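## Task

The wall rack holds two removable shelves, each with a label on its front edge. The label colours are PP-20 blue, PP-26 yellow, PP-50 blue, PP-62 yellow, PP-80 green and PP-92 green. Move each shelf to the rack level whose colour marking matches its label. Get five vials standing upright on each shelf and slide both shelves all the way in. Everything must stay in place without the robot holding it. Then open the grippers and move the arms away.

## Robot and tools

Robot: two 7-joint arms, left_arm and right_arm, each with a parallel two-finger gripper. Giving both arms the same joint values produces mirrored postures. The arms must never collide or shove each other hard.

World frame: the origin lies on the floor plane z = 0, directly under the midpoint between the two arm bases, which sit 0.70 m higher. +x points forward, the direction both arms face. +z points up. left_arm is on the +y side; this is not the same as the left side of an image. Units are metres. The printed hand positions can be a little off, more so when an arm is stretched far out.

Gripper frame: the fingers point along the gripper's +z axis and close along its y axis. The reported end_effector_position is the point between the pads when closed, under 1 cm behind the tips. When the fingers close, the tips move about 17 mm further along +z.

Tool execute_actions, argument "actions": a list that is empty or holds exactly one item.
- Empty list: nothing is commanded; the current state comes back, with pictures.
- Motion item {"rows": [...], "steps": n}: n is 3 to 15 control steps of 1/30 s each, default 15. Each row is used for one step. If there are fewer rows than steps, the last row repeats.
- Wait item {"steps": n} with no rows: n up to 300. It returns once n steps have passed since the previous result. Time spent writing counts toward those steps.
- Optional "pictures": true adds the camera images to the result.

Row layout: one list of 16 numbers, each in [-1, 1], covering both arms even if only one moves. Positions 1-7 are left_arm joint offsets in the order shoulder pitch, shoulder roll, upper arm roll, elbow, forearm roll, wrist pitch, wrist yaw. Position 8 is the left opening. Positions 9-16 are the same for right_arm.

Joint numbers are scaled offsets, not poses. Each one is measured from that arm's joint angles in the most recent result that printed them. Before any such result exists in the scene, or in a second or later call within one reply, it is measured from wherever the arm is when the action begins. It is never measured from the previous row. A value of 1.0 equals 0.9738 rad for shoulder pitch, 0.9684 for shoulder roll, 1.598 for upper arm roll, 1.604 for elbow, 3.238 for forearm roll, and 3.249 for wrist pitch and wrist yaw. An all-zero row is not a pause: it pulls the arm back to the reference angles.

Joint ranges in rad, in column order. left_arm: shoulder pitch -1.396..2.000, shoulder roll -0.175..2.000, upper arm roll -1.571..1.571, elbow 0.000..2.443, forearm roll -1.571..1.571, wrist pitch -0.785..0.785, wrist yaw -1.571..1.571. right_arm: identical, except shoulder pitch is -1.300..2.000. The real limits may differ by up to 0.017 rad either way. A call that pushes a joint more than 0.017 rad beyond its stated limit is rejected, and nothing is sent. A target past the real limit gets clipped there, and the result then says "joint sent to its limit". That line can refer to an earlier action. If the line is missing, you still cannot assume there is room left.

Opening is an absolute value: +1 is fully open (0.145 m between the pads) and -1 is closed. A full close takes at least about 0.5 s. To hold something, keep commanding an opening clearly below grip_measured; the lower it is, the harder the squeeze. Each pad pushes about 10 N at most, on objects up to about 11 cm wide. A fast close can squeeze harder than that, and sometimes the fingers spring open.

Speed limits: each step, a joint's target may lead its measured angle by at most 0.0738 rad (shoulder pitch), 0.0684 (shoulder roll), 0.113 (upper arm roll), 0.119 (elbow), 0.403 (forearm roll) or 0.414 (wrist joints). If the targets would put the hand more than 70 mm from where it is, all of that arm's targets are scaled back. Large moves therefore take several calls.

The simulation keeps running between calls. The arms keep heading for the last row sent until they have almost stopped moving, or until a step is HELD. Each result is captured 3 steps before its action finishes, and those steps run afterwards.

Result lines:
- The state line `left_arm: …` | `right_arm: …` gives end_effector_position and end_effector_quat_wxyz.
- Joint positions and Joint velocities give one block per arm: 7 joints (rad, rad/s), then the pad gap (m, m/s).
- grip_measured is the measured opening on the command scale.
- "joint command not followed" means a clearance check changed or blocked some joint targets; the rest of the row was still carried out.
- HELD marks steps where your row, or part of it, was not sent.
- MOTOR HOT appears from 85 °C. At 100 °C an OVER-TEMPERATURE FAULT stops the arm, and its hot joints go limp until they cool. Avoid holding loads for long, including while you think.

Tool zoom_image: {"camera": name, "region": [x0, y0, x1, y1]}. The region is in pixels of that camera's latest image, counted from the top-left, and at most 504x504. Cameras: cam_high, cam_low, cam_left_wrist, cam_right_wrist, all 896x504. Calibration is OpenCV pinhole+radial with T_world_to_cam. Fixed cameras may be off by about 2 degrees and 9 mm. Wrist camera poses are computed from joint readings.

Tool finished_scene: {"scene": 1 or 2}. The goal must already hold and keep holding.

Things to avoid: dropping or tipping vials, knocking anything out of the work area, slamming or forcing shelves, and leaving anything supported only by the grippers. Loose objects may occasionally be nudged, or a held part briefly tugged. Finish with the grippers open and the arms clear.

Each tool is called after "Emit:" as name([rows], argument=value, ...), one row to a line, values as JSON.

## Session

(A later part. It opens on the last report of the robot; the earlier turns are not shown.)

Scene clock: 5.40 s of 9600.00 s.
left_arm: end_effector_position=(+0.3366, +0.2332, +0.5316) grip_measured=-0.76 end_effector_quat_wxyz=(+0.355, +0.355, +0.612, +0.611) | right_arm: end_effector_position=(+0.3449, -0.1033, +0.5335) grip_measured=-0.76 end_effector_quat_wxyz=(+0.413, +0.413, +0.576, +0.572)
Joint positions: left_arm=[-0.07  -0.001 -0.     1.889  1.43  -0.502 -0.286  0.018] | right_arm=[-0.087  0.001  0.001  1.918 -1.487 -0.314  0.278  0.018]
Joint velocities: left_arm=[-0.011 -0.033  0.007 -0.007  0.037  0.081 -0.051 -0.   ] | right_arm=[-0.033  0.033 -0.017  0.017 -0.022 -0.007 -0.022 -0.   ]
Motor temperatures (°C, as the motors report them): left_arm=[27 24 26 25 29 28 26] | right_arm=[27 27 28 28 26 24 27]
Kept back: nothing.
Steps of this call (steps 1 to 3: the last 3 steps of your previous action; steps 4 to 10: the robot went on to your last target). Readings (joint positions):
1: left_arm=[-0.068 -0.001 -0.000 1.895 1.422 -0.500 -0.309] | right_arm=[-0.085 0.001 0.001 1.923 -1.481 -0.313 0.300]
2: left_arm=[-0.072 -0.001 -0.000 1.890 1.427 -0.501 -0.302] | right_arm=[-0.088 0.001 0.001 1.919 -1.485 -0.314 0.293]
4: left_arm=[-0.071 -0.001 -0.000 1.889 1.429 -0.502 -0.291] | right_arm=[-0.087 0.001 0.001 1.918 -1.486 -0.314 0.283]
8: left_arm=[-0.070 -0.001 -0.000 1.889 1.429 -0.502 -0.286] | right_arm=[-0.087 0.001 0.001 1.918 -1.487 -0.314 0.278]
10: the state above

Emit:
execute_actions([
  {"rows":[[0.003,0,0,-0.002,0.002,-0.002,0.012,-1,0.003,0,0,-0.002,-0.001,0,-0.012,-1],[0.002,0,0,-0.01,0.005,-0.003,0.02,-1,0.002,0,0,-0.01,-0.003,-0.001,-0.019,-1],[0,0,0,-0.022,0.01,-0.004,0.029,-1,0,0,0,-0.022,-0.006,-0.001,-0.028,-1],[-0.002,0,0,-0.038,0.016,-0.005,0.041,-1,-0.002,0,0,-0.038,-0.01,-0.002,-0.04,-1],[-0.004,0,0,-0.058,0.022,-0.006,0.053,-1,-0.005,0,0,-0.058,-0.013,-0.003,-0.051,-1],[-0.006,0,0,-0.078,0.028,-0.007,0.066,-1,-0.007,0,0,-0.078,-0.017,-0.003,-0.062,-1],[-0.008,0,0,-0.098,0.034,-0.008,0.078,-1,-0.009,0,0,-0.098,-0.02,-0.004,-0.073,-1],[-0.009,0,0,-0.119,0.04,-0.008,0.09,-1,-0.011,0,0,-0.118,-0.024,-0.004,-0.084,-1],[-0.01,0,0,-0.139,0.044,-0.008,0.102,-1,-0.013,0,0,-0.138,-0.027,-0.004,-0.096,-1],[-0.011,0,0,-0.159,0.044,-0.008,0.111,-1,-0.014,0,0,-0.158,-0.029,-0.004,-0.105,-1],[-0.012,0,0,-0.175,0.044,-0.008,0.119,-1,-0.015,0,0,-0.174,-0.029,-0.004,-0.111,-1],[-0.013,0,0,-0.187,0.044,-0.008,0.124,-1,-0.016,0,0,-0.186,-0.029,-0.004,-0.116,-1],[-0.013,0,0,-0.195,0.044,-0.008,0.126,-1,-0.016,0,0,-0.194,-0.029,-0.004,-0.118,-1],[-0.013,0,0,-0.199,0.044,-0.008,0.126,-1,-0.016,0,0,-0.198,-0.029,-0.004,-0.118,-1]]},
])

Emit:
execute_actions([
  {"steps":10},
], pictures=true)

Scene clock: 6.07 s of 9600.00 s.
left_arm: end_effector_position=(+0.3394, +0.2336, +0.4673) grip_measured=-0.76 end_effector_quat_wxyz=(+0.347, +0.360, +0.603, +0.622) | right_arm: end_effector_position=(+0.3474, -0.1036, +0.4641) grip_measured=-0.76 end_effector_quat_wxyz=(+0.404, +0.422, +0.573, +0.575)
Joint positions: left_arm=[-0.084 -0.001 -0.     1.591  1.572 -0.525  0.071  0.018] | right_arm=[-0.107  0.002  0.001  1.618 -1.566 -0.325 -0.044  0.018]
Joint velocities: left_arm=[-0.011 -0.033 -0.022 -0.452 -0.051  0.037  0.432 -0.   ] | right_arm=[-0.033  0.011 -0.022 -0.457  0.022  0.051 -0.3   -0.001]
Motor temperatures (°C, as the motors report them): left_arm=[27 24 26 25 29 28 26] | right_arm=[27 27 28 28 26 24 27]
joint sent to its limit (right arm) — the command would take joint 5 (forearm roll) past its lower limit, so that joint was sent only as far as its limit.
Steps of this call (steps 1 to 8: the robot went on to your last target; steps 9 to 20: the first 12 steps of this action). Readings (joint positions):
9: left_arm=[-0.070 -0.001 -0.000 1.887 1.435 -0.503 -0.276] | right_arm=[-0.087 0.001 0.001 1.916 -1.490 -0.315 0.270]
10: left_arm=[-0.069 -0.001 -0.000 1.879 1.441 -0.505 -0.257] | right_arm=[-0.087 0.001 0.001 1.908 -1.494 -0.316 0.253]
12: left_arm=[-0.069 -0.001 -0.000 1.836 1.467 -0.510 -0.200] | right_arm=[-0.087 0.001 0.001 1.864 -1.510 -0.319 0.200]
16: left_arm=[-0.081 -0.001 -0.000 1.701 1.542 -0.522 -0.057] | right_arm=[-0.100 0.001 0.001 1.731 -1.555 -0.324 0.068]
20: the state above

Scene clock: 6.40 s of 9600.00 s.
left_arm: end_effector_position=(+0.3389, +0.2336, +0.4657) grip_measured=-0.76 end_effector_quat_wxyz=(+0.347, +0.360, +0.595, +0.630) | right_arm: end_effector_position=(+0.3465, -0.1037, +0.4604) grip_measured=-0.76 end_effector_quat_wxyz=(+0.404, +0.422, +0.569, +0.579)
Joint positions: left_arm=[-0.084 -0.001 -0.     1.569  1.572 -0.526  0.11   0.018] | right_arm=[-0.11   0.002  0.001  1.596 -1.566 -0.325 -0.076  0.018]
Joint velocities: left_arm=[-0.011  0.055 -0.012 -0.007 -0.022 -0.066  0.022 -0.   ] | right_arm=[-0.011 -0.011 -0.002  0.007 -0.081  0.022 -0.007  0.   ]
Motor temperatures (°C, as the motors report them): left_arm=[27 24 26 25 29 28 26] | right_arm=[27 27 28 28 26 24 27]
joint sent to its limit (right arm) — the command would take joint 5 (forearm roll) past its lower limit, so that joint was sent only as far as its limit.
Kept back: nothing.
Steps of this call (steps 1 to 3: the last 3 steps of your previous action; steps 4 to 10: the robot went on to your last target). Readings (joint positions):
1: left_arm=[-0.084 -0.001 -0.000 1.576 1.572 -0.525 0.087] | right_arm=[-0.110 0.002 0.001 1.603 -1.566 -0.325 -0.057]
2: left_arm=[-0.084 -0.001 -0.000 1.570 1.572 -0.525 0.095] | right_arm=[-0.110 0.002 0.001 1.597 -1.566 -0.325 -0.064]
4: left_arm=[-0.084 -0.001 -0.000 1.569 1.572 -0.526 0.105] | right_arm=[-0.110 0.002 0.001 1.596 -1.566 -0.325 -0.073]
8: left_arm=[-0.084 -0.001 -0.000 1.569 1.572 -0.526 0.109] | right_arm=[-0.110 0.002 0.001 1.596 -1.566 -0.325 -0.075]
10: the state above
camera_calibration (this result's frames):
cam_left_wrist: T_world_to_cam=[[-0.307664, -0.224278, 0.924685, -0.277544], [0.352064, -0.929683, -0.108351, 0.16017], [0.883965, 0.292213, 0.364991, -0.481307], [0, 0, 0, 1]] pos_world=[0.283678, 0.227305, 0.449668]
cam_right_wrist: T_world_to_cam=[[0.340915, 0.0594221, 0.938214, -0.542115], [0.15975, -0.987147, 0.00447352, -0.147352], [0.926422, 0.148355, -0.346026, -0.0943401], [0, 0, 0, 1]] pos_world=[0.295753, -0.0992489, 0.476635]

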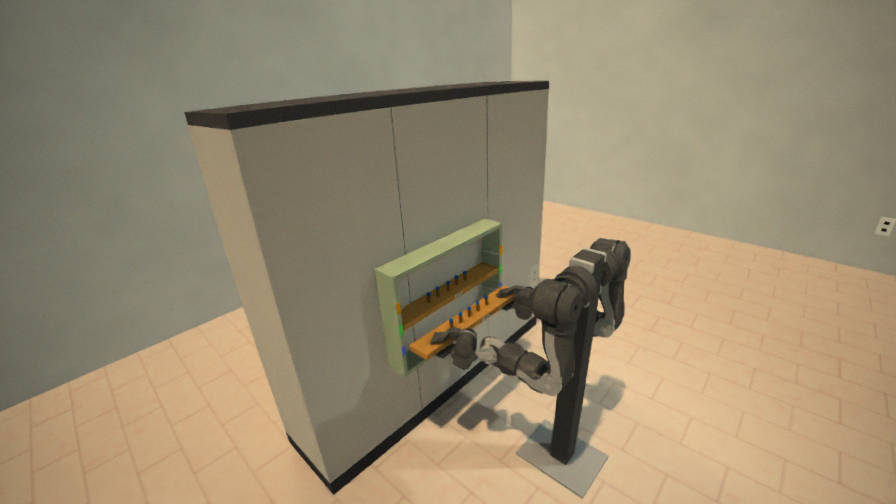

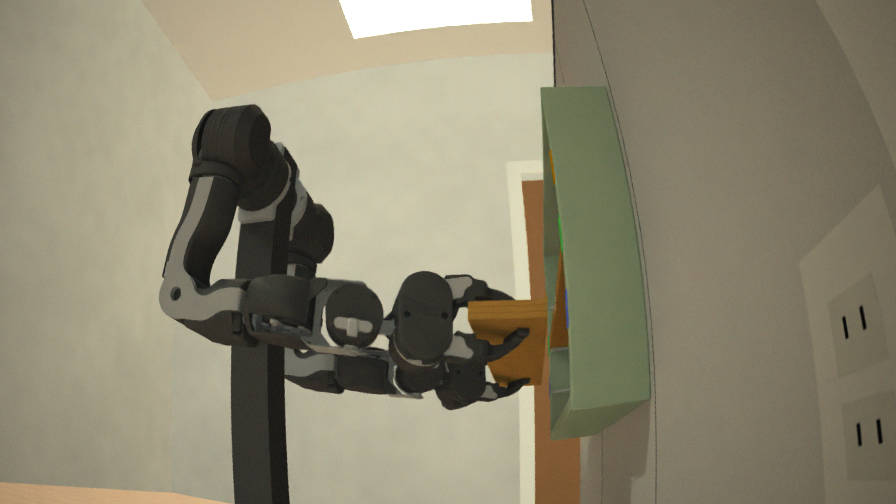

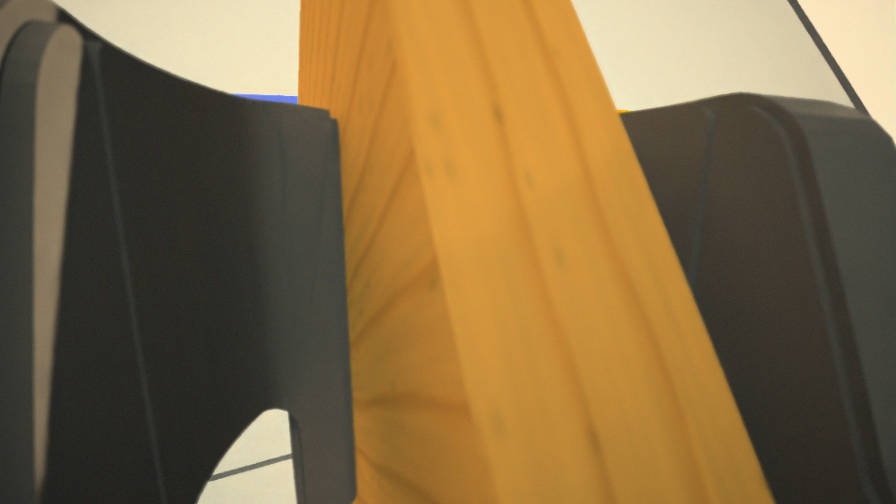

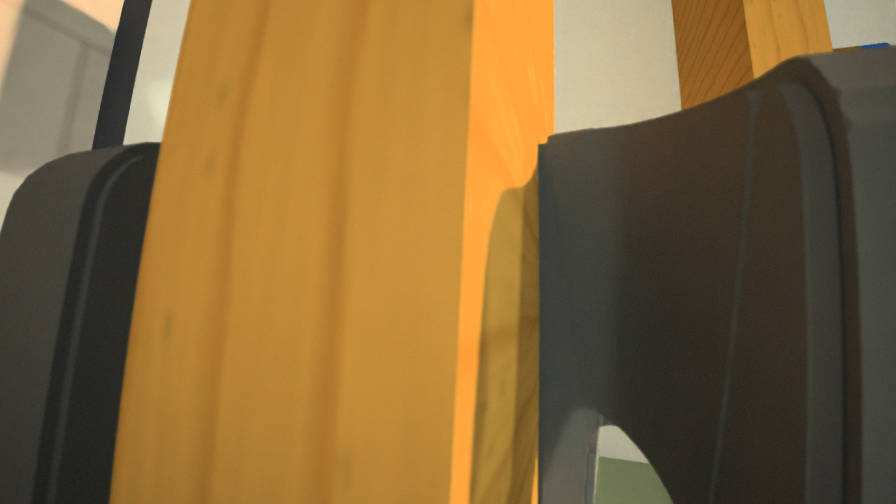

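Emit:
execute_actions(actions=[])

Scene clock: 7.03 s of 9600.00 s.
left_arm: end_effector_position=(+0.3389, +0.2336, +0.4657) grip_measured=-0.76 end_effector_quat_wxyz=(+0.347, +0.360, +0.595, +0.630) | right_arm: end_effector_position=(+0.3465, -0.1037, +0.4604) grip_measured=-0.76 end_effector_quat_wxyz=(+0.404, +0.422, +0.569, +0.579)
Joint positions: left_arm=[-0.084 -0.001 -0.     1.569  1.572 -0.526  0.11   0.018] | right_arm=[-0.11   0.002  0.001  1.596 -1.566 -0.325 -0.076  0.018]
Joint velocities: left_arm=[-0.077 -0.099  0.017  0.012  0.022  0.051  0.037  0.   ] | right_arm=[ 0.055 -0.011  0.007 -0.007  0.022 -0.007 -0.007 -0.   ]
Motor temperatures (°C, as the motors report them): left_arm=[27 24 26 25 29 28 26] | right_arm=[27 27 28 28 26 24 27]
joint sent to its limit (right arm) — the command would take joint 5 (forearm roll) past its lower limit, so that joint was sent only as far as its limit.
Kept back: nothing.
Steps of this call (steps 1 to 19: the robot went on to your last target). Readings (joint positions):
1: left_arm=[-0.084 -0.001 -0.000 1.569 1.572 -0.526 0.110] | right_arm=[-0.110 0.002 0.001 1.596 -1.566 -0.325 -0.076]
2: left_arm=[-0.084 -0.001 -0.000 1.569 1.572 -0.526 0.110] | right_arm=[-0.110 0.002 0.001 1.596 -1.566 -0.325 -0.076]
4: left_arm=[-0.084 -0.001 -0.000 1.569 1.572 -0.526 0.110] | right_arm=[-0.110 0.002 0.001 1.596 -1.566 -0.325 -0.076]
8: left_arm=[-0.084 -0.001 -0.000 1.569 1.572 -0.526 0.110] | right_arm=[-0.110 0.002 0.001 1.596 -1.566 -0.325 -0.076]
19: the state above
camera_calibration (this result's frames):
cam_left_wrist: T_world_to_cam=[[-0.307664, -0.224278, 0.924685, -0.277544], [0.352064, -0.929683, -0.108351, 0.16017], [0.883965, 0.292213, 0.364991, -0.481307], [0, 0, 0, 1]] pos_world=[0.283678, 0.227305, 0.449668]
cam_right_wrist: T_world_to_cam=[[0.340915, 0.0594221, 0.938214, -0.542115], [0.15975, -0.987147, 0.00447352, -0.147352], [0.926422, 0.148355, -0.346026, -0.0943401], [0, 0, 0, 1]] pos_world=[0.295753, -0.0992489, 0.476635]

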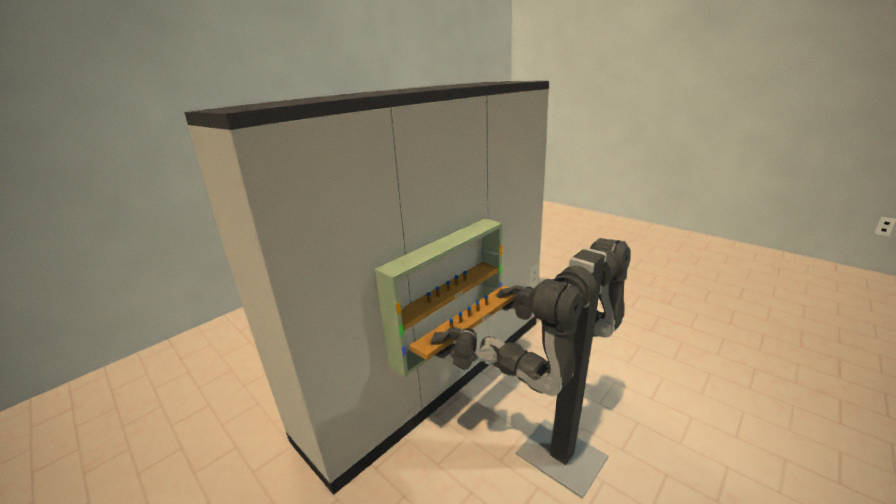

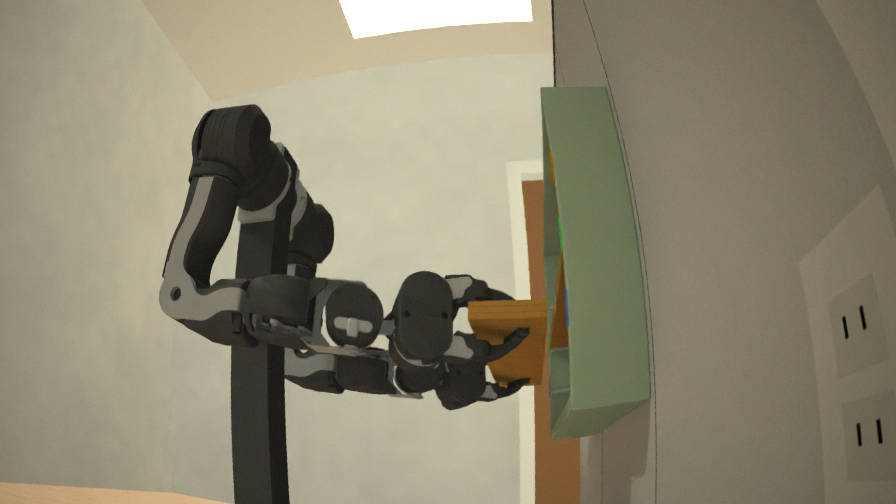

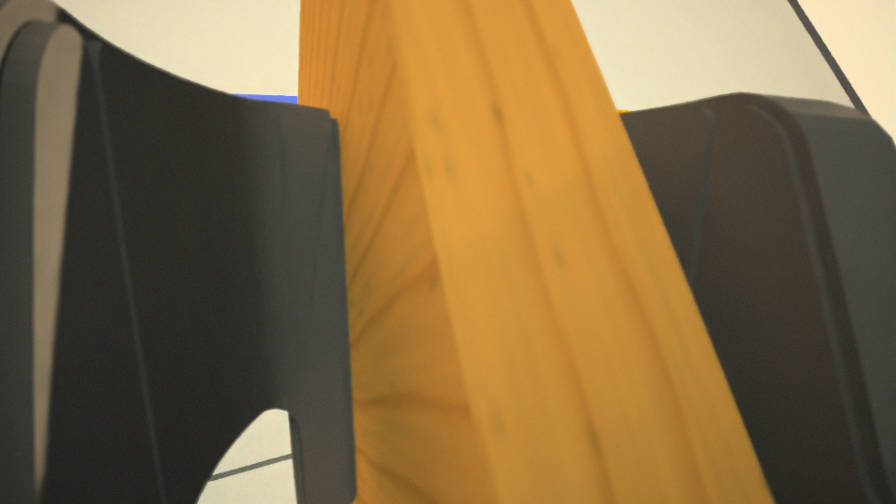

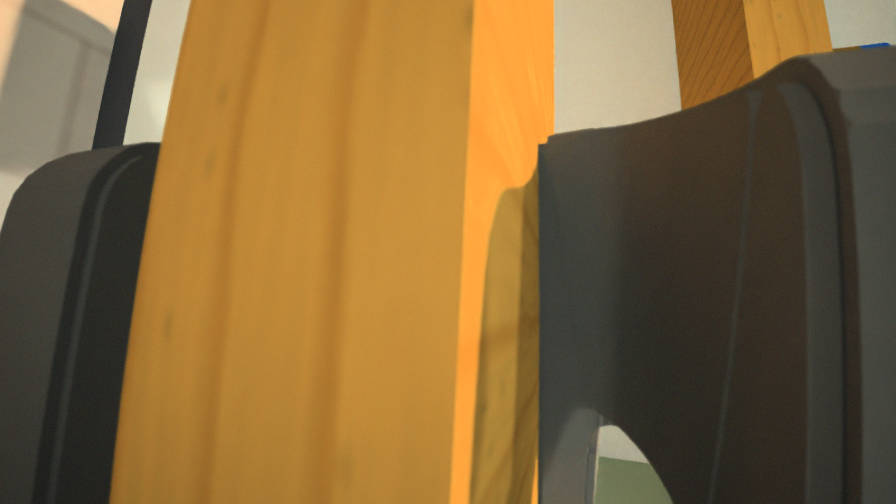

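Emit:
execute_actions([
  {"rows":[[0.005,0,0,-0.003,0,0,0,-1,0.005,0,0,-0.003,0,0,-0.001,-1],[0.015,0,0,-0.008,0,0,0,-1,0.015,0,0,-0.008,0,0,-0.002,-1],[0.03,0,0,-0.016,0,0,-0.001,-1,0.03,0,0,-0.016,0,0,-0.003,-1],[0.05,0,0,-0.027,0,0,-0.002,-1,0.05,0,0,-0.027,0,0,-0.004,-1],[0.07,0,0,-0.039,0,0,-0.002,-1,0.071,0,0,-0.039,0,0,-0.004,-1],[0.092,0,0,-0.051,0,0,-0.002,-1,0.093,0,0,-0.051,0,0,-0.004,-1],[0.114,0,0,-0.064,0,0,-0.002,-1,0.115,0,0,-0.064,0,0,-0.004,-1],[0.136,0,0,-0.077,0,0,-0.002,-1,0.138,0,0,-0.077,0,0,-0.004,-1],[0.158,0,0,-0.09,0,0,-0.002,-1,0.16,0,0,-0.09,0,0,-0.004,-1],[0.178,0,0,-0.102,0,0,-0.002,-1,0.18,0,0,-0.103,0,0,-0.004,-1],[0.195,0,0,-0.113,0,0,-0.002,-1,0.198,0,0,-0.114,0,0,-0.004,-1],[0.208,0,0,-0.12,0,0,-0.002,-1,0.211,0,0,-0.121,0,0,-0.004,-1],[0.219,0,0,-0.127,0,0,-0.002,-1,0.222,0,0,-0.128,0,0,-0.004,-1]]},
])

Emit:
execute_actions([
  {"steps":10},
], pictures=true)

Emit:
zoom_image(camera="cam_high", region=[370,220,550,380])

Scene clock: 7.77 s of 9600.00 s.
left_arm: end_effector_position=(+0.3826, +0.2336, +0.4665) grip_measured=-0.76 end_effector_quat_wxyz=(+0.346, +0.360, +0.598, +0.627) | right_arm: end_effector_position=(+0.3905, -0.1043, +0.4609) grip_measured=-0.76 end_effector_quat_wxyz=(+0.405, +0.423, +0.569, +0.578)
Joint positions: left_arm=[ 0.115 -0.002 -0.     1.377  1.572 -0.527  0.094  0.018] | right_arm=[ 0.09   0.002  0.001  1.401 -1.566 -0.323 -0.071  0.018]
Joint velocities: left_arm=[ 0.341 -0.011  0.007 -0.261 -0.037  0.022 -0.007 -0.   ] | right_arm=[ 0.231  0.033  0.007 -0.266  0.066  0.022 -0.066  0.   ]
Motor temperatures (°C, as the motors report them): left_arm=[27 24 26 25 29 28 26] | right_arm=[27 27 28 28 26 24 28]
joint sent to its limit (right arm) — the command would take joint 5 (forearm roll) past its lower limit, so that joint was sent only as far as its limit.
Steps of this call (steps 1 to 10: the robot went on to your last target; steps 11 to 22: the first 12 steps of this action). Readings (joint positions):
11: left_arm=[-0.083 -0.001 -0.000 1.568 1.572 -0.526 0.109] | right_arm=[-0.109 0.002 0.001 1.593 -1.566 -0.325 -0.072]
12: left_arm=[-0.077 -0.001 -0.000 1.560 1.572 -0.526 0.107] | right_arm=[-0.105 0.002 0.001 1.584 -1.566 -0.325 -0.071]
14: left_arm=[-0.046 -0.002 -0.000 1.526 1.572 -0.526 0.099] | right_arm=[-0.074 0.002 0.001 1.552 -1.566 -0.325 -0.070]
18: left_arm=[0.048 -0.002 -0.000 1.451 1.572 -0.526 0.096] | right_arm=[0.021 0.002 0.001 1.476 -1.566 -0.324 -0.071]
22: the state above

Scene clock: 8.10 s of 9600.00 s.
left_arm: end_effector_position=(+0.3856, +0.2335, +0.4675) grip_measured=-0.76 end_effector_quat_wxyz=(+0.347, +0.360, +0.598, +0.627) | right_arm: end_effector_position=(+0.3936, -0.1043, +0.4618) grip_measured=-0.76 end_effector_quat_wxyz=(+0.405, +0.422, +0.568, +0.578)
Joint positions: left_arm=[ 0.128 -0.002 -0.     1.365  1.572 -0.527  0.095  0.018] | right_arm=[ 0.104  0.002  0.001  1.389 -1.566 -0.323 -0.071  0.018]
Joint velocities: left_arm=[-0.033 -0.033 -0.007 -0.012  0.037 -0.007 -0.11   0.   ] | right_arm=[-0.121 -0.033  0.012 -0.002 -0.007 -0.007 -0.007 -0.   ]
Motor temperatures (°C, as the motors report them): left_arm=[27 24 26 25 29 28 26] | right_arm=[27 27 28 28 26 24 28]
Kept back: nothing.
Steps of this call (steps 1 to 3: the last 3 steps of your previous action; steps 4 to 10: the robot went on to your last target). Readings (joint positions):
1: left_arm=[0.125 -0.002 -0.000 1.368 1.572 -0.527 0.094] | right_arm=[0.100 0.002 0.001 1.392 -1.566 -0.323 -0.071]
2: left_arm=[0.129 -0.002 -0.000 1.365 1.572 -0.527 0.094] | right_arm=[0.104 0.002 0.001 1.389 -1.566 -0.323 -0.071]
4: left_arm=[0.128 -0.002 -0.000 1.365 1.572 -0.527 0.095] | right_arm=[0.104 0.002 0.001 1.389 -1.566 -0.323 -0.071]
8: left_arm=[0.128 -0.002 -0.000 1.365 1.572 -0.527 0.095] | right_arm=[0.104 0.002 0.001 1.389 -1.566 -0.323 -0.071]
10: the state above
camera_calibration (this result's frames):
cam_left_wrist: T_world_to_cam=[[-0.30373, -0.217272, 0.927653, -0.269291], [0.352242, -0.930273, -0.102555, 0.141229], [0.885253, 0.29561, 0.359084, -0.521799], [0, 0, 0, 1]] pos_world=[0.330385, 0.227121, 0.451663]
cam_right_wrist: T_world_to_cam=[[0.339396, 0.0606157, 0.938689, -0.558876], [0.157599, -0.98748, 0.00678439, -0.155721], [0.927347, 0.145633, -0.344699, -0.138627], [0, 0, 0, 1]] pos_world=[0.342777, -0.0997055, 0.477882]

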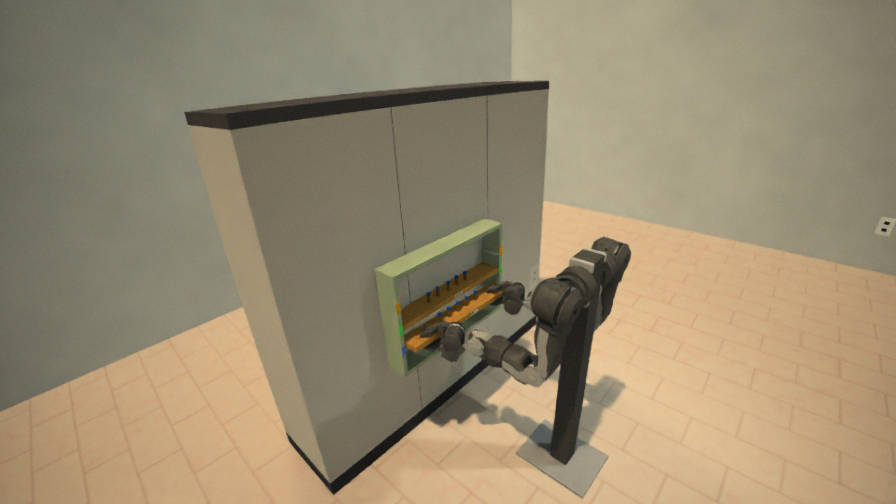

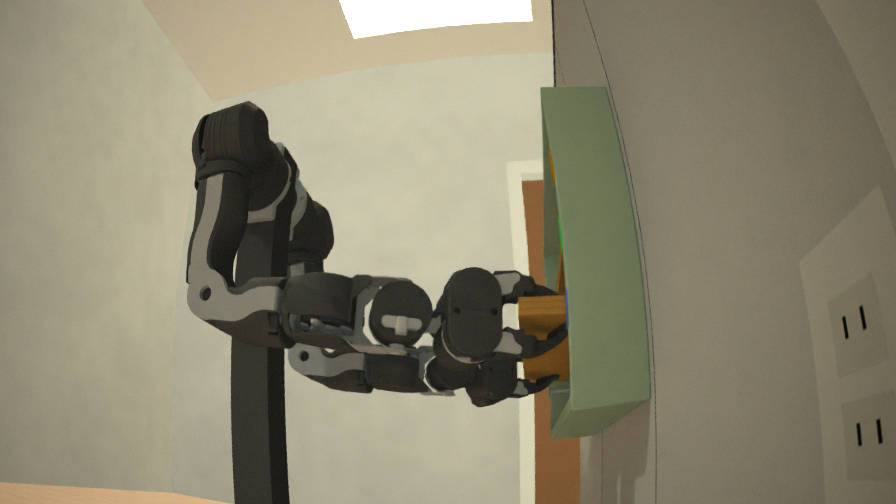

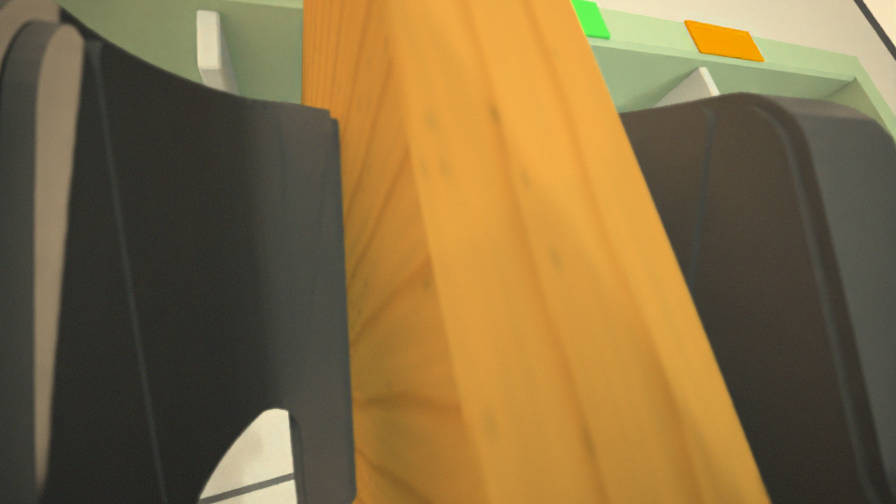

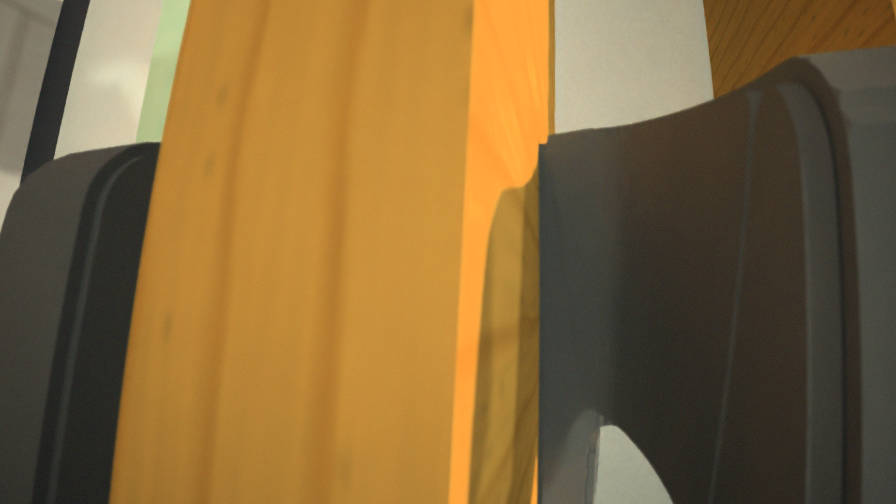

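Region (370, 220, 550, 380) of cam_high's 896x504 image, scaled by 2.800, with more detail than that image has.

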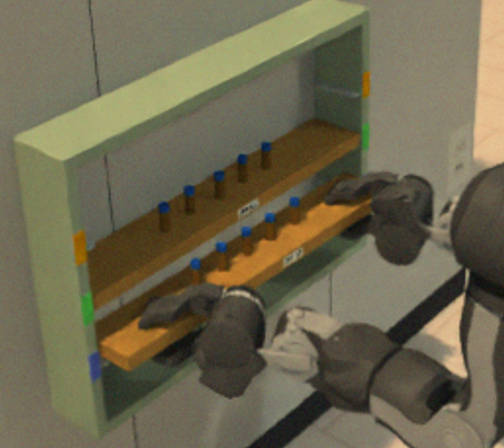

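Emit:
execute_actions([
  {"rows":[[0.004,0,0,-0.006,0,0,0,-1,0.005,0,0,-0.004,0,0,-0.003,-1],[0.014,0,0,-0.016,0,0,0.001,-1,0.016,0,0,-0.013,0,0,-0.005,-1],[0.03,0,0,-0.029,0,0,0.003,-1,0.031,0,0,-0.026,0,0,-0.007,-1],[0.051,0,0,-0.046,0,0,0.006,-1,0.052,0,0,-0.043,0,0,-0.01,-1],[0.077,0,0,-0.067,0,0,0.009,-1,0.078,0,0,-0.064,0,0,-0.013,-1],[0.103,0,0,-0.089,0,0,0.012,-1,0.104,0,0,-0.086,0,0,-0.016,-1],[0.128,0,0,-0.111,0,0,0.015,-1,0.13,0,0,-0.107,0,0,-0.02,-1],[0.154,0,0,-0.133,0,0,0.018,-1,0.157,0,0,-0.128,0,0,-0.023,-1],[0.18,0,0,-0.155,0,0,0.021,-1,0.183,0,0,-0.15,0,0,-0.026,-1],[0.206,0,0,-0.178,0,0,0.023,-1,0.209,0,0,-0.171,0,0,-0.029,-1],[0.226,0,0,-0.195,0,0,0.025,-1,0.23,0,0,-0.188,0,0,-0.031,-1],[0.242,0,0,-0.209,0,0,0.026,-1,0.245,0,0,-0.201,0,0,-0.033,-1],[0.252,0,0,-0.218,0,0,0.026,-1,0.256,0,0,-0.21,0,0,-0.033,-1],[0.257,0,0,-0.222,0,0,0.026,-1,0.261,0,0,-0.214,0,0,-0.033,-1]]},
])

Emit:
execute_actions([
  {"steps":10},
], pictures=true)

Emit:
zoom_image(camera="cam_high", region=[440,280,510,330])

Scene clock: 8.90 s of 9600.00 s.
left_arm: end_effector_position=(+0.4335, +0.2327, +0.4569) grip_measured=-0.74 end_effector_quat_wxyz=(+0.330, +0.378, +0.594, +0.629) | right_arm: end_effector_position=(+0.4424, -0.1059, +0.4565) grip_measured=-0.75 end_effector_quat_wxyz=(+0.401, +0.429, +0.561, +0.583)
Joint positions: left_arm=[ 0.364 -0.002 -0.     1.036  1.572 -0.529  0.159  0.02 ] | right_arm=[ 0.341  0.005  0.001  1.07  -1.566 -0.323 -0.154  0.019]
Joint velocities: left_arm=[ 0.319 -0.033 -0.012 -0.447 -0.022 -0.125  0.037  0.004] | right_arm=[ 0.341 -0.055 -0.007 -0.476 -0.007 -0.007 -0.125  0.001]
Motor temperatures (°C, as the motors report them): left_arm=[27 24 26 25 29 28 26] | right_arm=[27 27 28 28 26 24 28]
Steps of this call (steps 1 to 12: the robot went on to your last target; steps 13 to 24: the first 12 steps of this action). Readings (joint positions):
13: left_arm=[0.130 -0.002 -0.000 1.361 1.572 -0.527 0.094] | right_arm=[0.104 0.003 0.001 1.386 -1.566 -0.323 -0.071]
14: left_arm=[0.136 -0.002 -0.000 1.346 1.572 -0.527 0.094] | right_arm=[0.109 0.003 0.001 1.372 -1.566 -0.323 -0.071]
16: left_arm=[0.167 -0.002 -0.000 1.293 1.572 -0.529 0.096] | right_arm=[0.143 0.003 0.001 1.326 -1.566 -0.325 -0.085]
20: left_arm=[0.281 -0.002 -0.000 1.160 1.572 -0.529 0.130] | right_arm=[0.253 0.004 0.001 1.189 -1.566 -0.323 -0.120]
24: the state above

Scene clock: 9.23 s of 9600.00 s.
left_arm: end_effector_position=(+0.4342, +0.2329, +0.4549) grip_measured=-0.73 end_effector_quat_wxyz=(+0.327, +0.378, +0.592, +0.632) | right_arm: end_effector_position=(+0.4441, -0.1060, +0.4555) grip_measured=-0.74 end_effector_quat_wxyz=(+0.400, +0.429, +0.559, +0.585)
Joint positions: left_arm=[ 0.371 -0.004 -0.     1.013  1.572 -0.535  0.175  0.02 ] | right_arm=[ 0.35   0.005  0.001  1.049 -1.566 -0.325 -0.168  0.02 ]
Joint velocities: left_arm=[ 0.011  0.011  0.007  0.017  0.022 -0.007 -0.139  0.   ] | right_arm=[-0.055 -0.011 -0.002 -0.007 -0.095 -0.037 -0.007  0.   ]
Motor temperatures (°C, as the motors report them): left_arm=[27 24 26 25 29 28 26] | right_arm=[27 27 28 28 26 24 28]
Kept back: nothing.
Steps of this call (steps 1 to 3: the last 3 steps of your previous action; steps 4 to 10: the robot went on to your last target). Readings (joint positions):
1: left_arm=[0.370 -0.004 -0.000 1.023 1.572 -0.534 0.166] | right_arm=[0.350 0.005 0.001 1.056 -1.566 -0.324 -0.157]
2: left_arm=[0.371 -0.004 -0.000 1.015 1.572 -0.534 0.172] | right_arm=[0.350 0.005 0.001 1.050 -1.566 -0.325 -0.165]
4: left_arm=[0.371 -0.004 -0.000 1.013 1.572 -0.535 0.175] | right_arm=[0.350 0.005 0.001 1.049 -1.566 -0.325 -0.168]
8: left_arm=[0.371 -0.004 -0.000 1.013 1.572 -0.535 0.175] | right_arm=[0.350 0.005 0.001 1.049 -1.566 -0.325 -0.168]
10: the state above
camera_calibration (this result's frames):
cam_left_wrist: T_world_to_cam=[[-0.266593, -0.254501, 0.929601, -0.251411], [0.348594, -0.924672, -0.153181, 0.145532], [0.89856, 0.283216, 0.335229, -0.552166], [0, 0, 0, 1]] pos_world=[0.378398, 0.226967, 0.441106]
cam_right_wrist: T_world_to_cam=[[0.33997, 0.0320379, 0.939891, -0.573838], [0.153112, -0.98797, -0.0217056, -0.150408], [0.927889, 0.151288, -0.340785, -0.188805], [0, 0, 0, 1]] pos_world=[0.393306, -0.10165, 0.471739]

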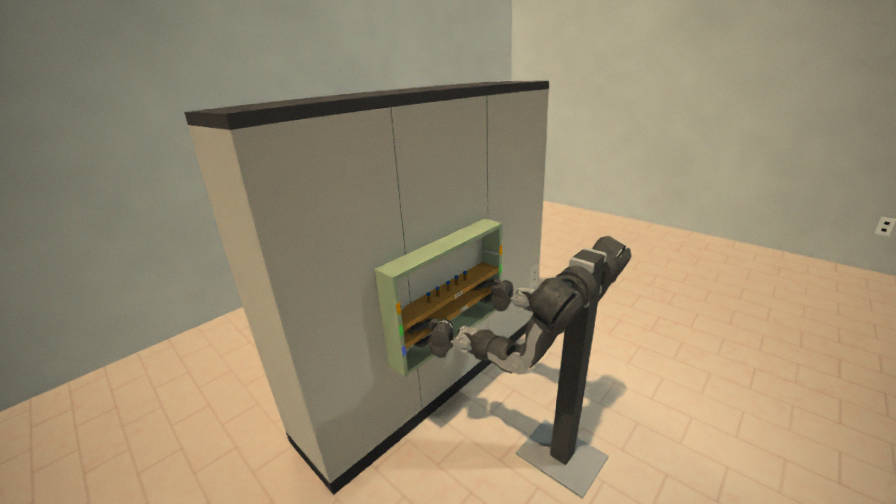

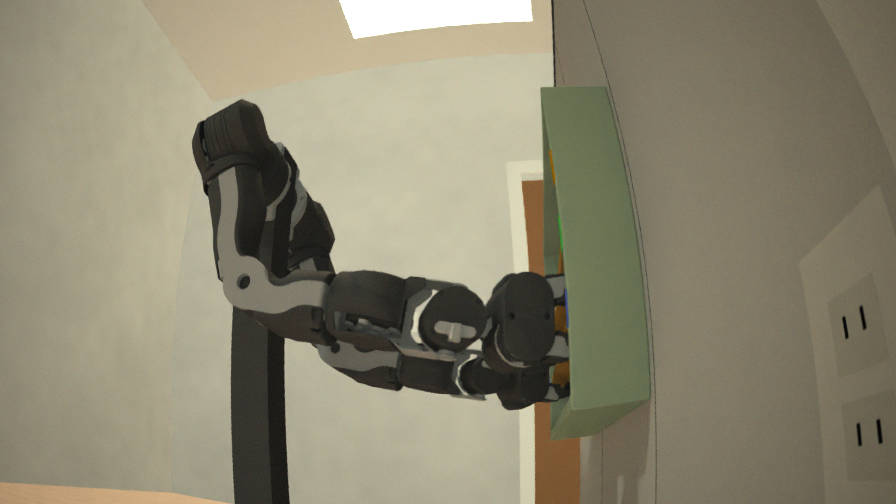

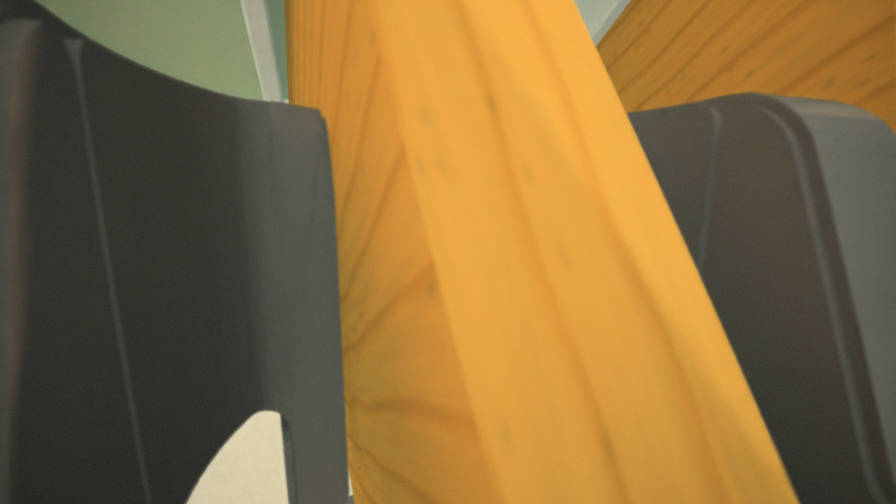

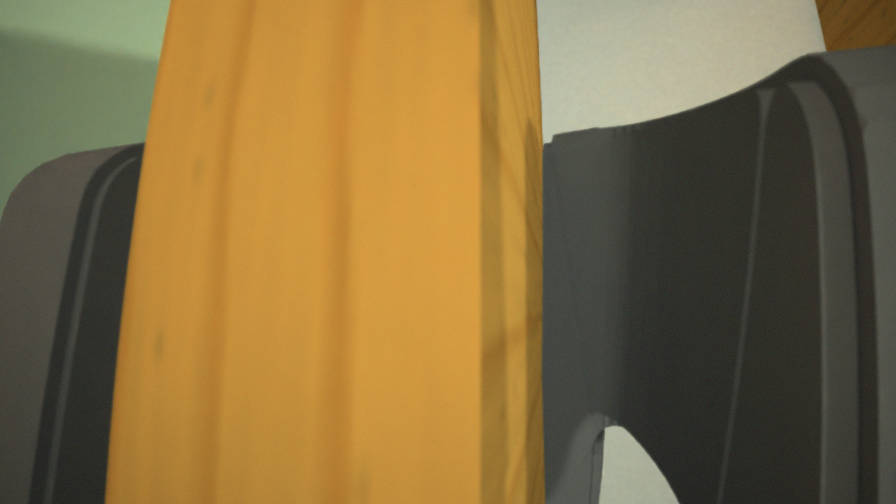

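Region (440, 280, 510, 330) of cam_high's 896x504 image, scaled by 7.200, with more detail than that image has; it fills the top 360 rows of this view, and the rest is white.

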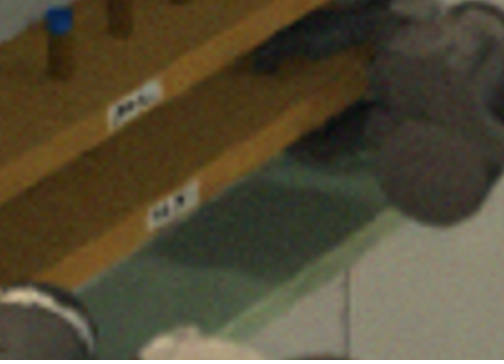

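Emit:
execute_actions([
  {"rows":[[-0.002,0,0,-0.003,0,0,0,-0.85,-0.002,0,0,-0.002,0,0,0,-0.85],[-0.004,0,0,-0.005,0,0,0,-0.78,-0.003,0,0,-0.003,0,0,0,-0.78],[-0.004,0,0,-0.005,0,0,0,-0.75,-0.003,0,0,-0.003,0,0,0,-0.75],[-0.004,0,0,-0.005,0,0,0,-0.72,-0.003,0,0,-0.003,0,0,0,-0.72],[-0.004,0,0,-0.005,0,0,0,-0.69,-0.003,0,0,-0.003,0,0,0,-0.69],[-0.004,0,0,-0.005,0,0,0,-0.66,-0.003,0,0,-0.003,0,0,0,-0.66],[-0.004,0,0,-0.005,0,0,0,-0.6,-0.003,0,0,-0.003,0,0,0,-0.6],[-0.004,0,0,-0.005,0,0,0,-0.45,-0.003,0,0,-0.003,0,0,0,-0.45]],"steps":12},
])

Emit:
execute_actions([
  {"rows":[[-0.01,0,0,0.008,0,0,-0.001,-0.45,-0.01,0,0,0.008,0,0,0.001,-0.45],[-0.03,0,0,0.025,0,0,-0.003,-0.45,-0.03,0,0,0.024,0,0,0.003,-0.45],[-0.06,0,0,0.05,0,0,-0.005,-0.45,-0.06,0,0,0.048,0,0,0.004,-0.45],[-0.1,0,0,0.082,0,0,-0.009,-0.45,-0.1,0,0,0.079,0,0,0.007,-0.45],[-0.15,0,0,0.122,0,0,-0.013,-0.45,-0.15,0,0,0.117,0,0,0.011,-0.45],[-0.2,0,0,0.16,0,0,-0.017,-0.45,-0.2,0,0,0.154,0,0,0.015,-0.45],[-0.25,0,0,0.197,0,0,-0.021,-0.45,-0.25,0,0,0.19,0,0,0.018,-0.45],[-0.3,0,0,0.232,0,0,-0.023,-0.45,-0.3,0,0,0.225,0,0,0.02,-0.45],[-0.35,0,0,0.267,0,0,-0.025,-0.45,-0.35,0,0,0.26,0,0,0.022,-0.45],[-0.4,0,0,0.3,0,0,-0.027,-0.45,-0.4,0,0,0.295,0,0,0.024,-0.45],[-0.44,0,0,0.33,0,0,-0.029,-0.45,-0.44,0,0,0.32,0,-0.03,0.026,-0.2],[-0.465,0,0,0.35,0,0,-0.03,-0.45,-0.47,0,0,0.34,0,-0.07,0.027,0.3],[-0.465,0,0,0.35,0,0,-0.03,-0.45,-0.47,0,0,0.34,0,-0.11,0.027,0.8],[-0.465,0,0,0.35,0,0,-0.03,-0.45,-0.47,0,0,0.34,0,-0.135,0.027,1]]},
])

Emit:
execute_actions([
  {"steps":14},
], pictures=true)

Scene clock: 9.93 s of 9600.00 s.
left_arm: end_effector_position=(+0.4330, +0.2328, +0.4507) grip_measured=-0.45 end_effector_quat_wxyz=(+0.324, +0.382, +0.595, +0.629) | right_arm: end_effector_position=(+0.4438, -0.1061, +0.4542) grip_measured=-0.45 end_effector_quat_wxyz=(+0.399, +0.430, +0.560, +0.584)
Joint positions: left_arm=[ 0.368 -0.004 -0.     1.007  1.572 -0.535  0.172  0.042] | right_arm=[ 0.35   0.005  0.001  1.047 -1.566 -0.325 -0.167  0.042]
Joint velocities: left_arm=[-0.055  0.055  0.007  0.027  0.037 -0.051 -0.051  0.001] | right_arm=[-0.099 -0.011 -0.002 -0.017  0.037  0.051  0.007  0.001]
Motor temperatures (°C, as the motors report them): left_arm=[27 24 26 25 29 28 26] | right_arm=[27 27 28 28 26 24 28]
Steps of this call (steps 1 to 12: the robot went on to your last target; steps 13 to 21: the first 9 steps of this action). Readings (joint positions):
13: left_arm=[0.371 -0.004 -0.000 1.013 1.572 -0.535 0.175] | right_arm=[0.350 0.005 0.001 1.049 -1.566 -0.325 -0.168]
14: left_arm=[0.371 -0.004 -0.000 1.012 1.572 -0.536 0.175] | right_arm=[0.350 0.005 0.001 1.049 -1.566 -0.325 -0.168]
16: left_arm=[0.371 -0.004 -0.000 1.010 1.572 -0.535 0.175] | right_arm=[0.350 0.005 0.001 1.048 -1.566 -0.325 -0.168]
20: left_arm=[0.368 -0.004 -0.000 1.007 1.572 -0.535 0.172] | right_arm=[0.350 0.005 0.001 1.047 -1.566 -0.325 -0.167]
21: the state above

Scene clock: 10.43 s of 9600.00 s.
left_arm: end_effector_position=(+0.3358, +0.2345, +0.4565) grip_measured=-0.45 end_effector_quat_wxyz=(+0.335, +0.365, +0.607, +0.621) | right_arm: end_effector_position=(+0.3397, -0.0877, +0.4614) grip_measured=-0.16 end_effector_quat_wxyz=(+0.370, +0.388, +0.587, +0.607)
Joint positions: left_arm=[-0.093 -0.004 -0.     1.562  1.572 -0.536  0.087  0.042] | right_arm=[-0.108  0.007  0.004  1.589 -1.566 -0.445 -0.093  0.063]
Joint velocities: left_arm=[-0.604 -0.011 -0.007  0.696  0.007 -0.037 -0.051 -0.   ] | right_arm=[-0.67   0.011 -0.017  0.686 -0.022 -2.22   0.022  0.324]
Motor temperatures (°C, as the motors report them): left_arm=[27 24 26 26 29 28 26] | right_arm=[27 27 28 29 26 24 28]
Steps of this call (steps 1 to 3: the last 3 steps of your previous action; steps 4 to 15: the first 12 steps of this action, its rows measured from where the robot was after step 3). Readings (joint positions):
3: left_arm=[0.368 -0.004 -0.000 1.007 1.572 -0.535 0.172] | right_arm=[0.350 0.005 0.001 1.047 -1.566 -0.325 -0.167]
4: left_arm=[0.363 -0.004 -0.000 1.014 1.572 -0.535 0.172] | right_arm=[0.346 0.005 0.001 1.054 -1.566 -0.325 -0.167]
5: left_arm=[0.347 -0.004 -0.000 1.040 1.572 -0.534 0.169] | right_arm=[0.331 0.005 0.001 1.080 -1.566 -0.325 -0.164]
7: left_arm=[0.278 -0.004 -0.000 1.133 1.571 -0.533 0.159] | right_arm=[0.264 0.005 0.001 1.170 -1.565 -0.324 -0.157]
11: left_arm=[0.073 -0.004 -0.000 1.367 1.572 -0.534 0.114] | right_arm=[0.054 0.005 0.001 1.396 -1.566 -0.324 -0.117]
15: the state above

Scene clock: 10.90 s of 9600.00 s.
left_arm: end_effector_position=(+0.3379, +0.2347, +0.4605) grip_measured=-0.45 end_effector_quat_wxyz=(+0.338, +0.362, +0.606, +0.622) | right_arm: end_effector_position=(+0.3114, -0.0433, +0.4649) grip_measured=+1.00 end_effector_quat_wxyz=(+0.264, +0.295, +0.633, +0.665)
Joint positions: left_arm=[-0.084 -0.004 -0.     1.568  1.572 -0.537  0.08   0.042] | right_arm=[-0.107  0.004  0.     1.593 -1.566 -0.761 -0.085  0.145]
Joint velocities: left_arm=[-0.055 -0.077  0.002  0.007 -0.007 -0.051  0.022 -0.   ] | right_arm=[-0.011 -0.011 -0.002 -0.002 -0.007  0.051  0.007 -0.   ]
Motor temperatures (°C, as the motors report them): left_arm=[27 24 26 26 29 28 26] | right_arm=[27 27 28 29 26 24 28]
Kept back: nothing.
Steps of this call (steps 1 to 3: the last 3 steps of your previous action; steps 4 to 14: the robot went on to your last target). Readings (joint positions):
1: left_arm=[-0.098 -0.004 -0.000 1.569 1.572 -0.537 0.084] | right_arm=[-0.118 0.007 0.003 1.595 -1.566 -0.552 -0.090]
2: left_arm=[-0.091 -0.004 -0.000 1.568 1.572 -0.537 0.081] | right_arm=[-0.115 0.006 0.001 1.593 -1.566 -0.649 -0.086]
4: left_arm=[-0.082 -0.004 -0.000 1.568 1.572 -0.537 0.081] | right_arm=[-0.107 0.004 0.000 1.593 -1.566 -0.733 -0.086]
8: left_arm=[-0.084 -0.004 -0.000 1.568 1.572 -0.537 0.080] | right_arm=[-0.107 0.004 0.000 1.593 -1.566 -0.759 -0.085]
14: the state above
camera_calibration (this result's frames):
cam_left_wrist: T_world_to_cam=[[-0.280499, -0.212083, 0.936131, -0.290032], [0.360134, -0.927289, -0.10217, 0.154844], [0.889732, 0.308474, 0.336482, -0.471492], [0, 0, 0, 1]] pos_world=[0.282383, 0.227518, 0.445976]
cam_right_wrist: T_world_to_cam=[[0.283883, 0.159496, 0.945501, -0.519213], [0.560623, -0.827573, -0.0287226, -0.184615], [0.777889, 0.538224, -0.324351, -0.0161833], [0, 0, 0, 1]] pos_world=[0.263484, -0.0612595, 0.480365]

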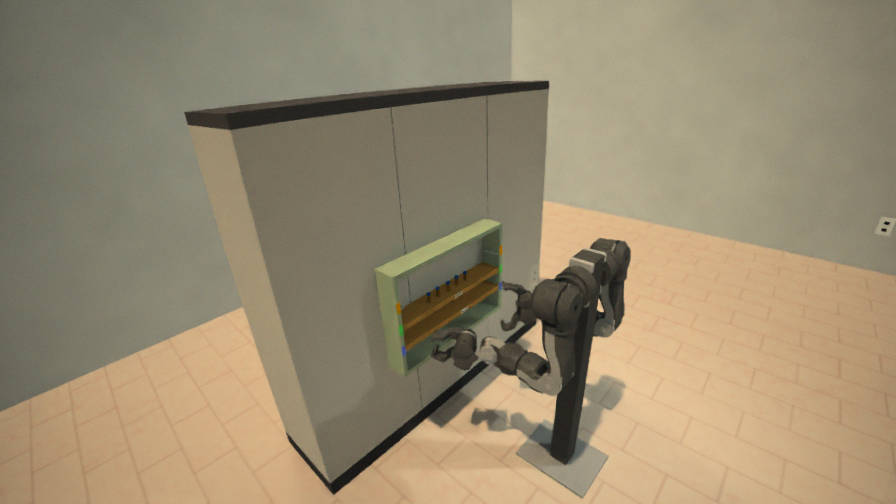

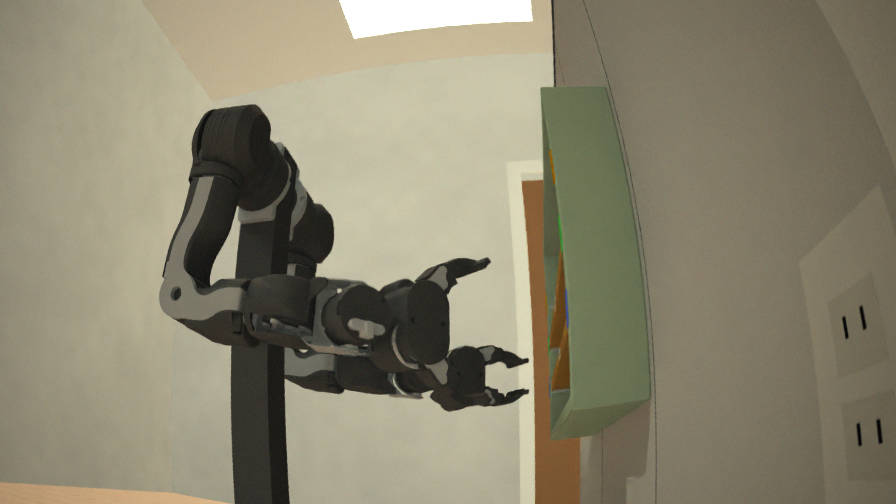

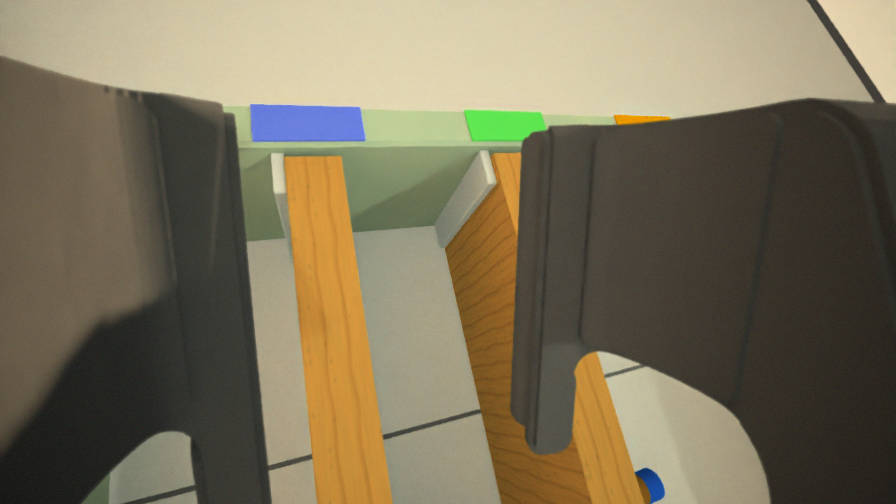

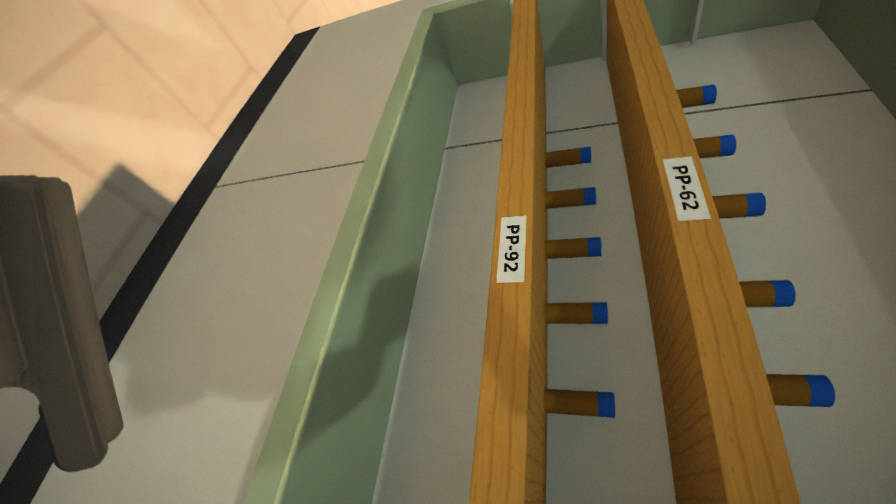

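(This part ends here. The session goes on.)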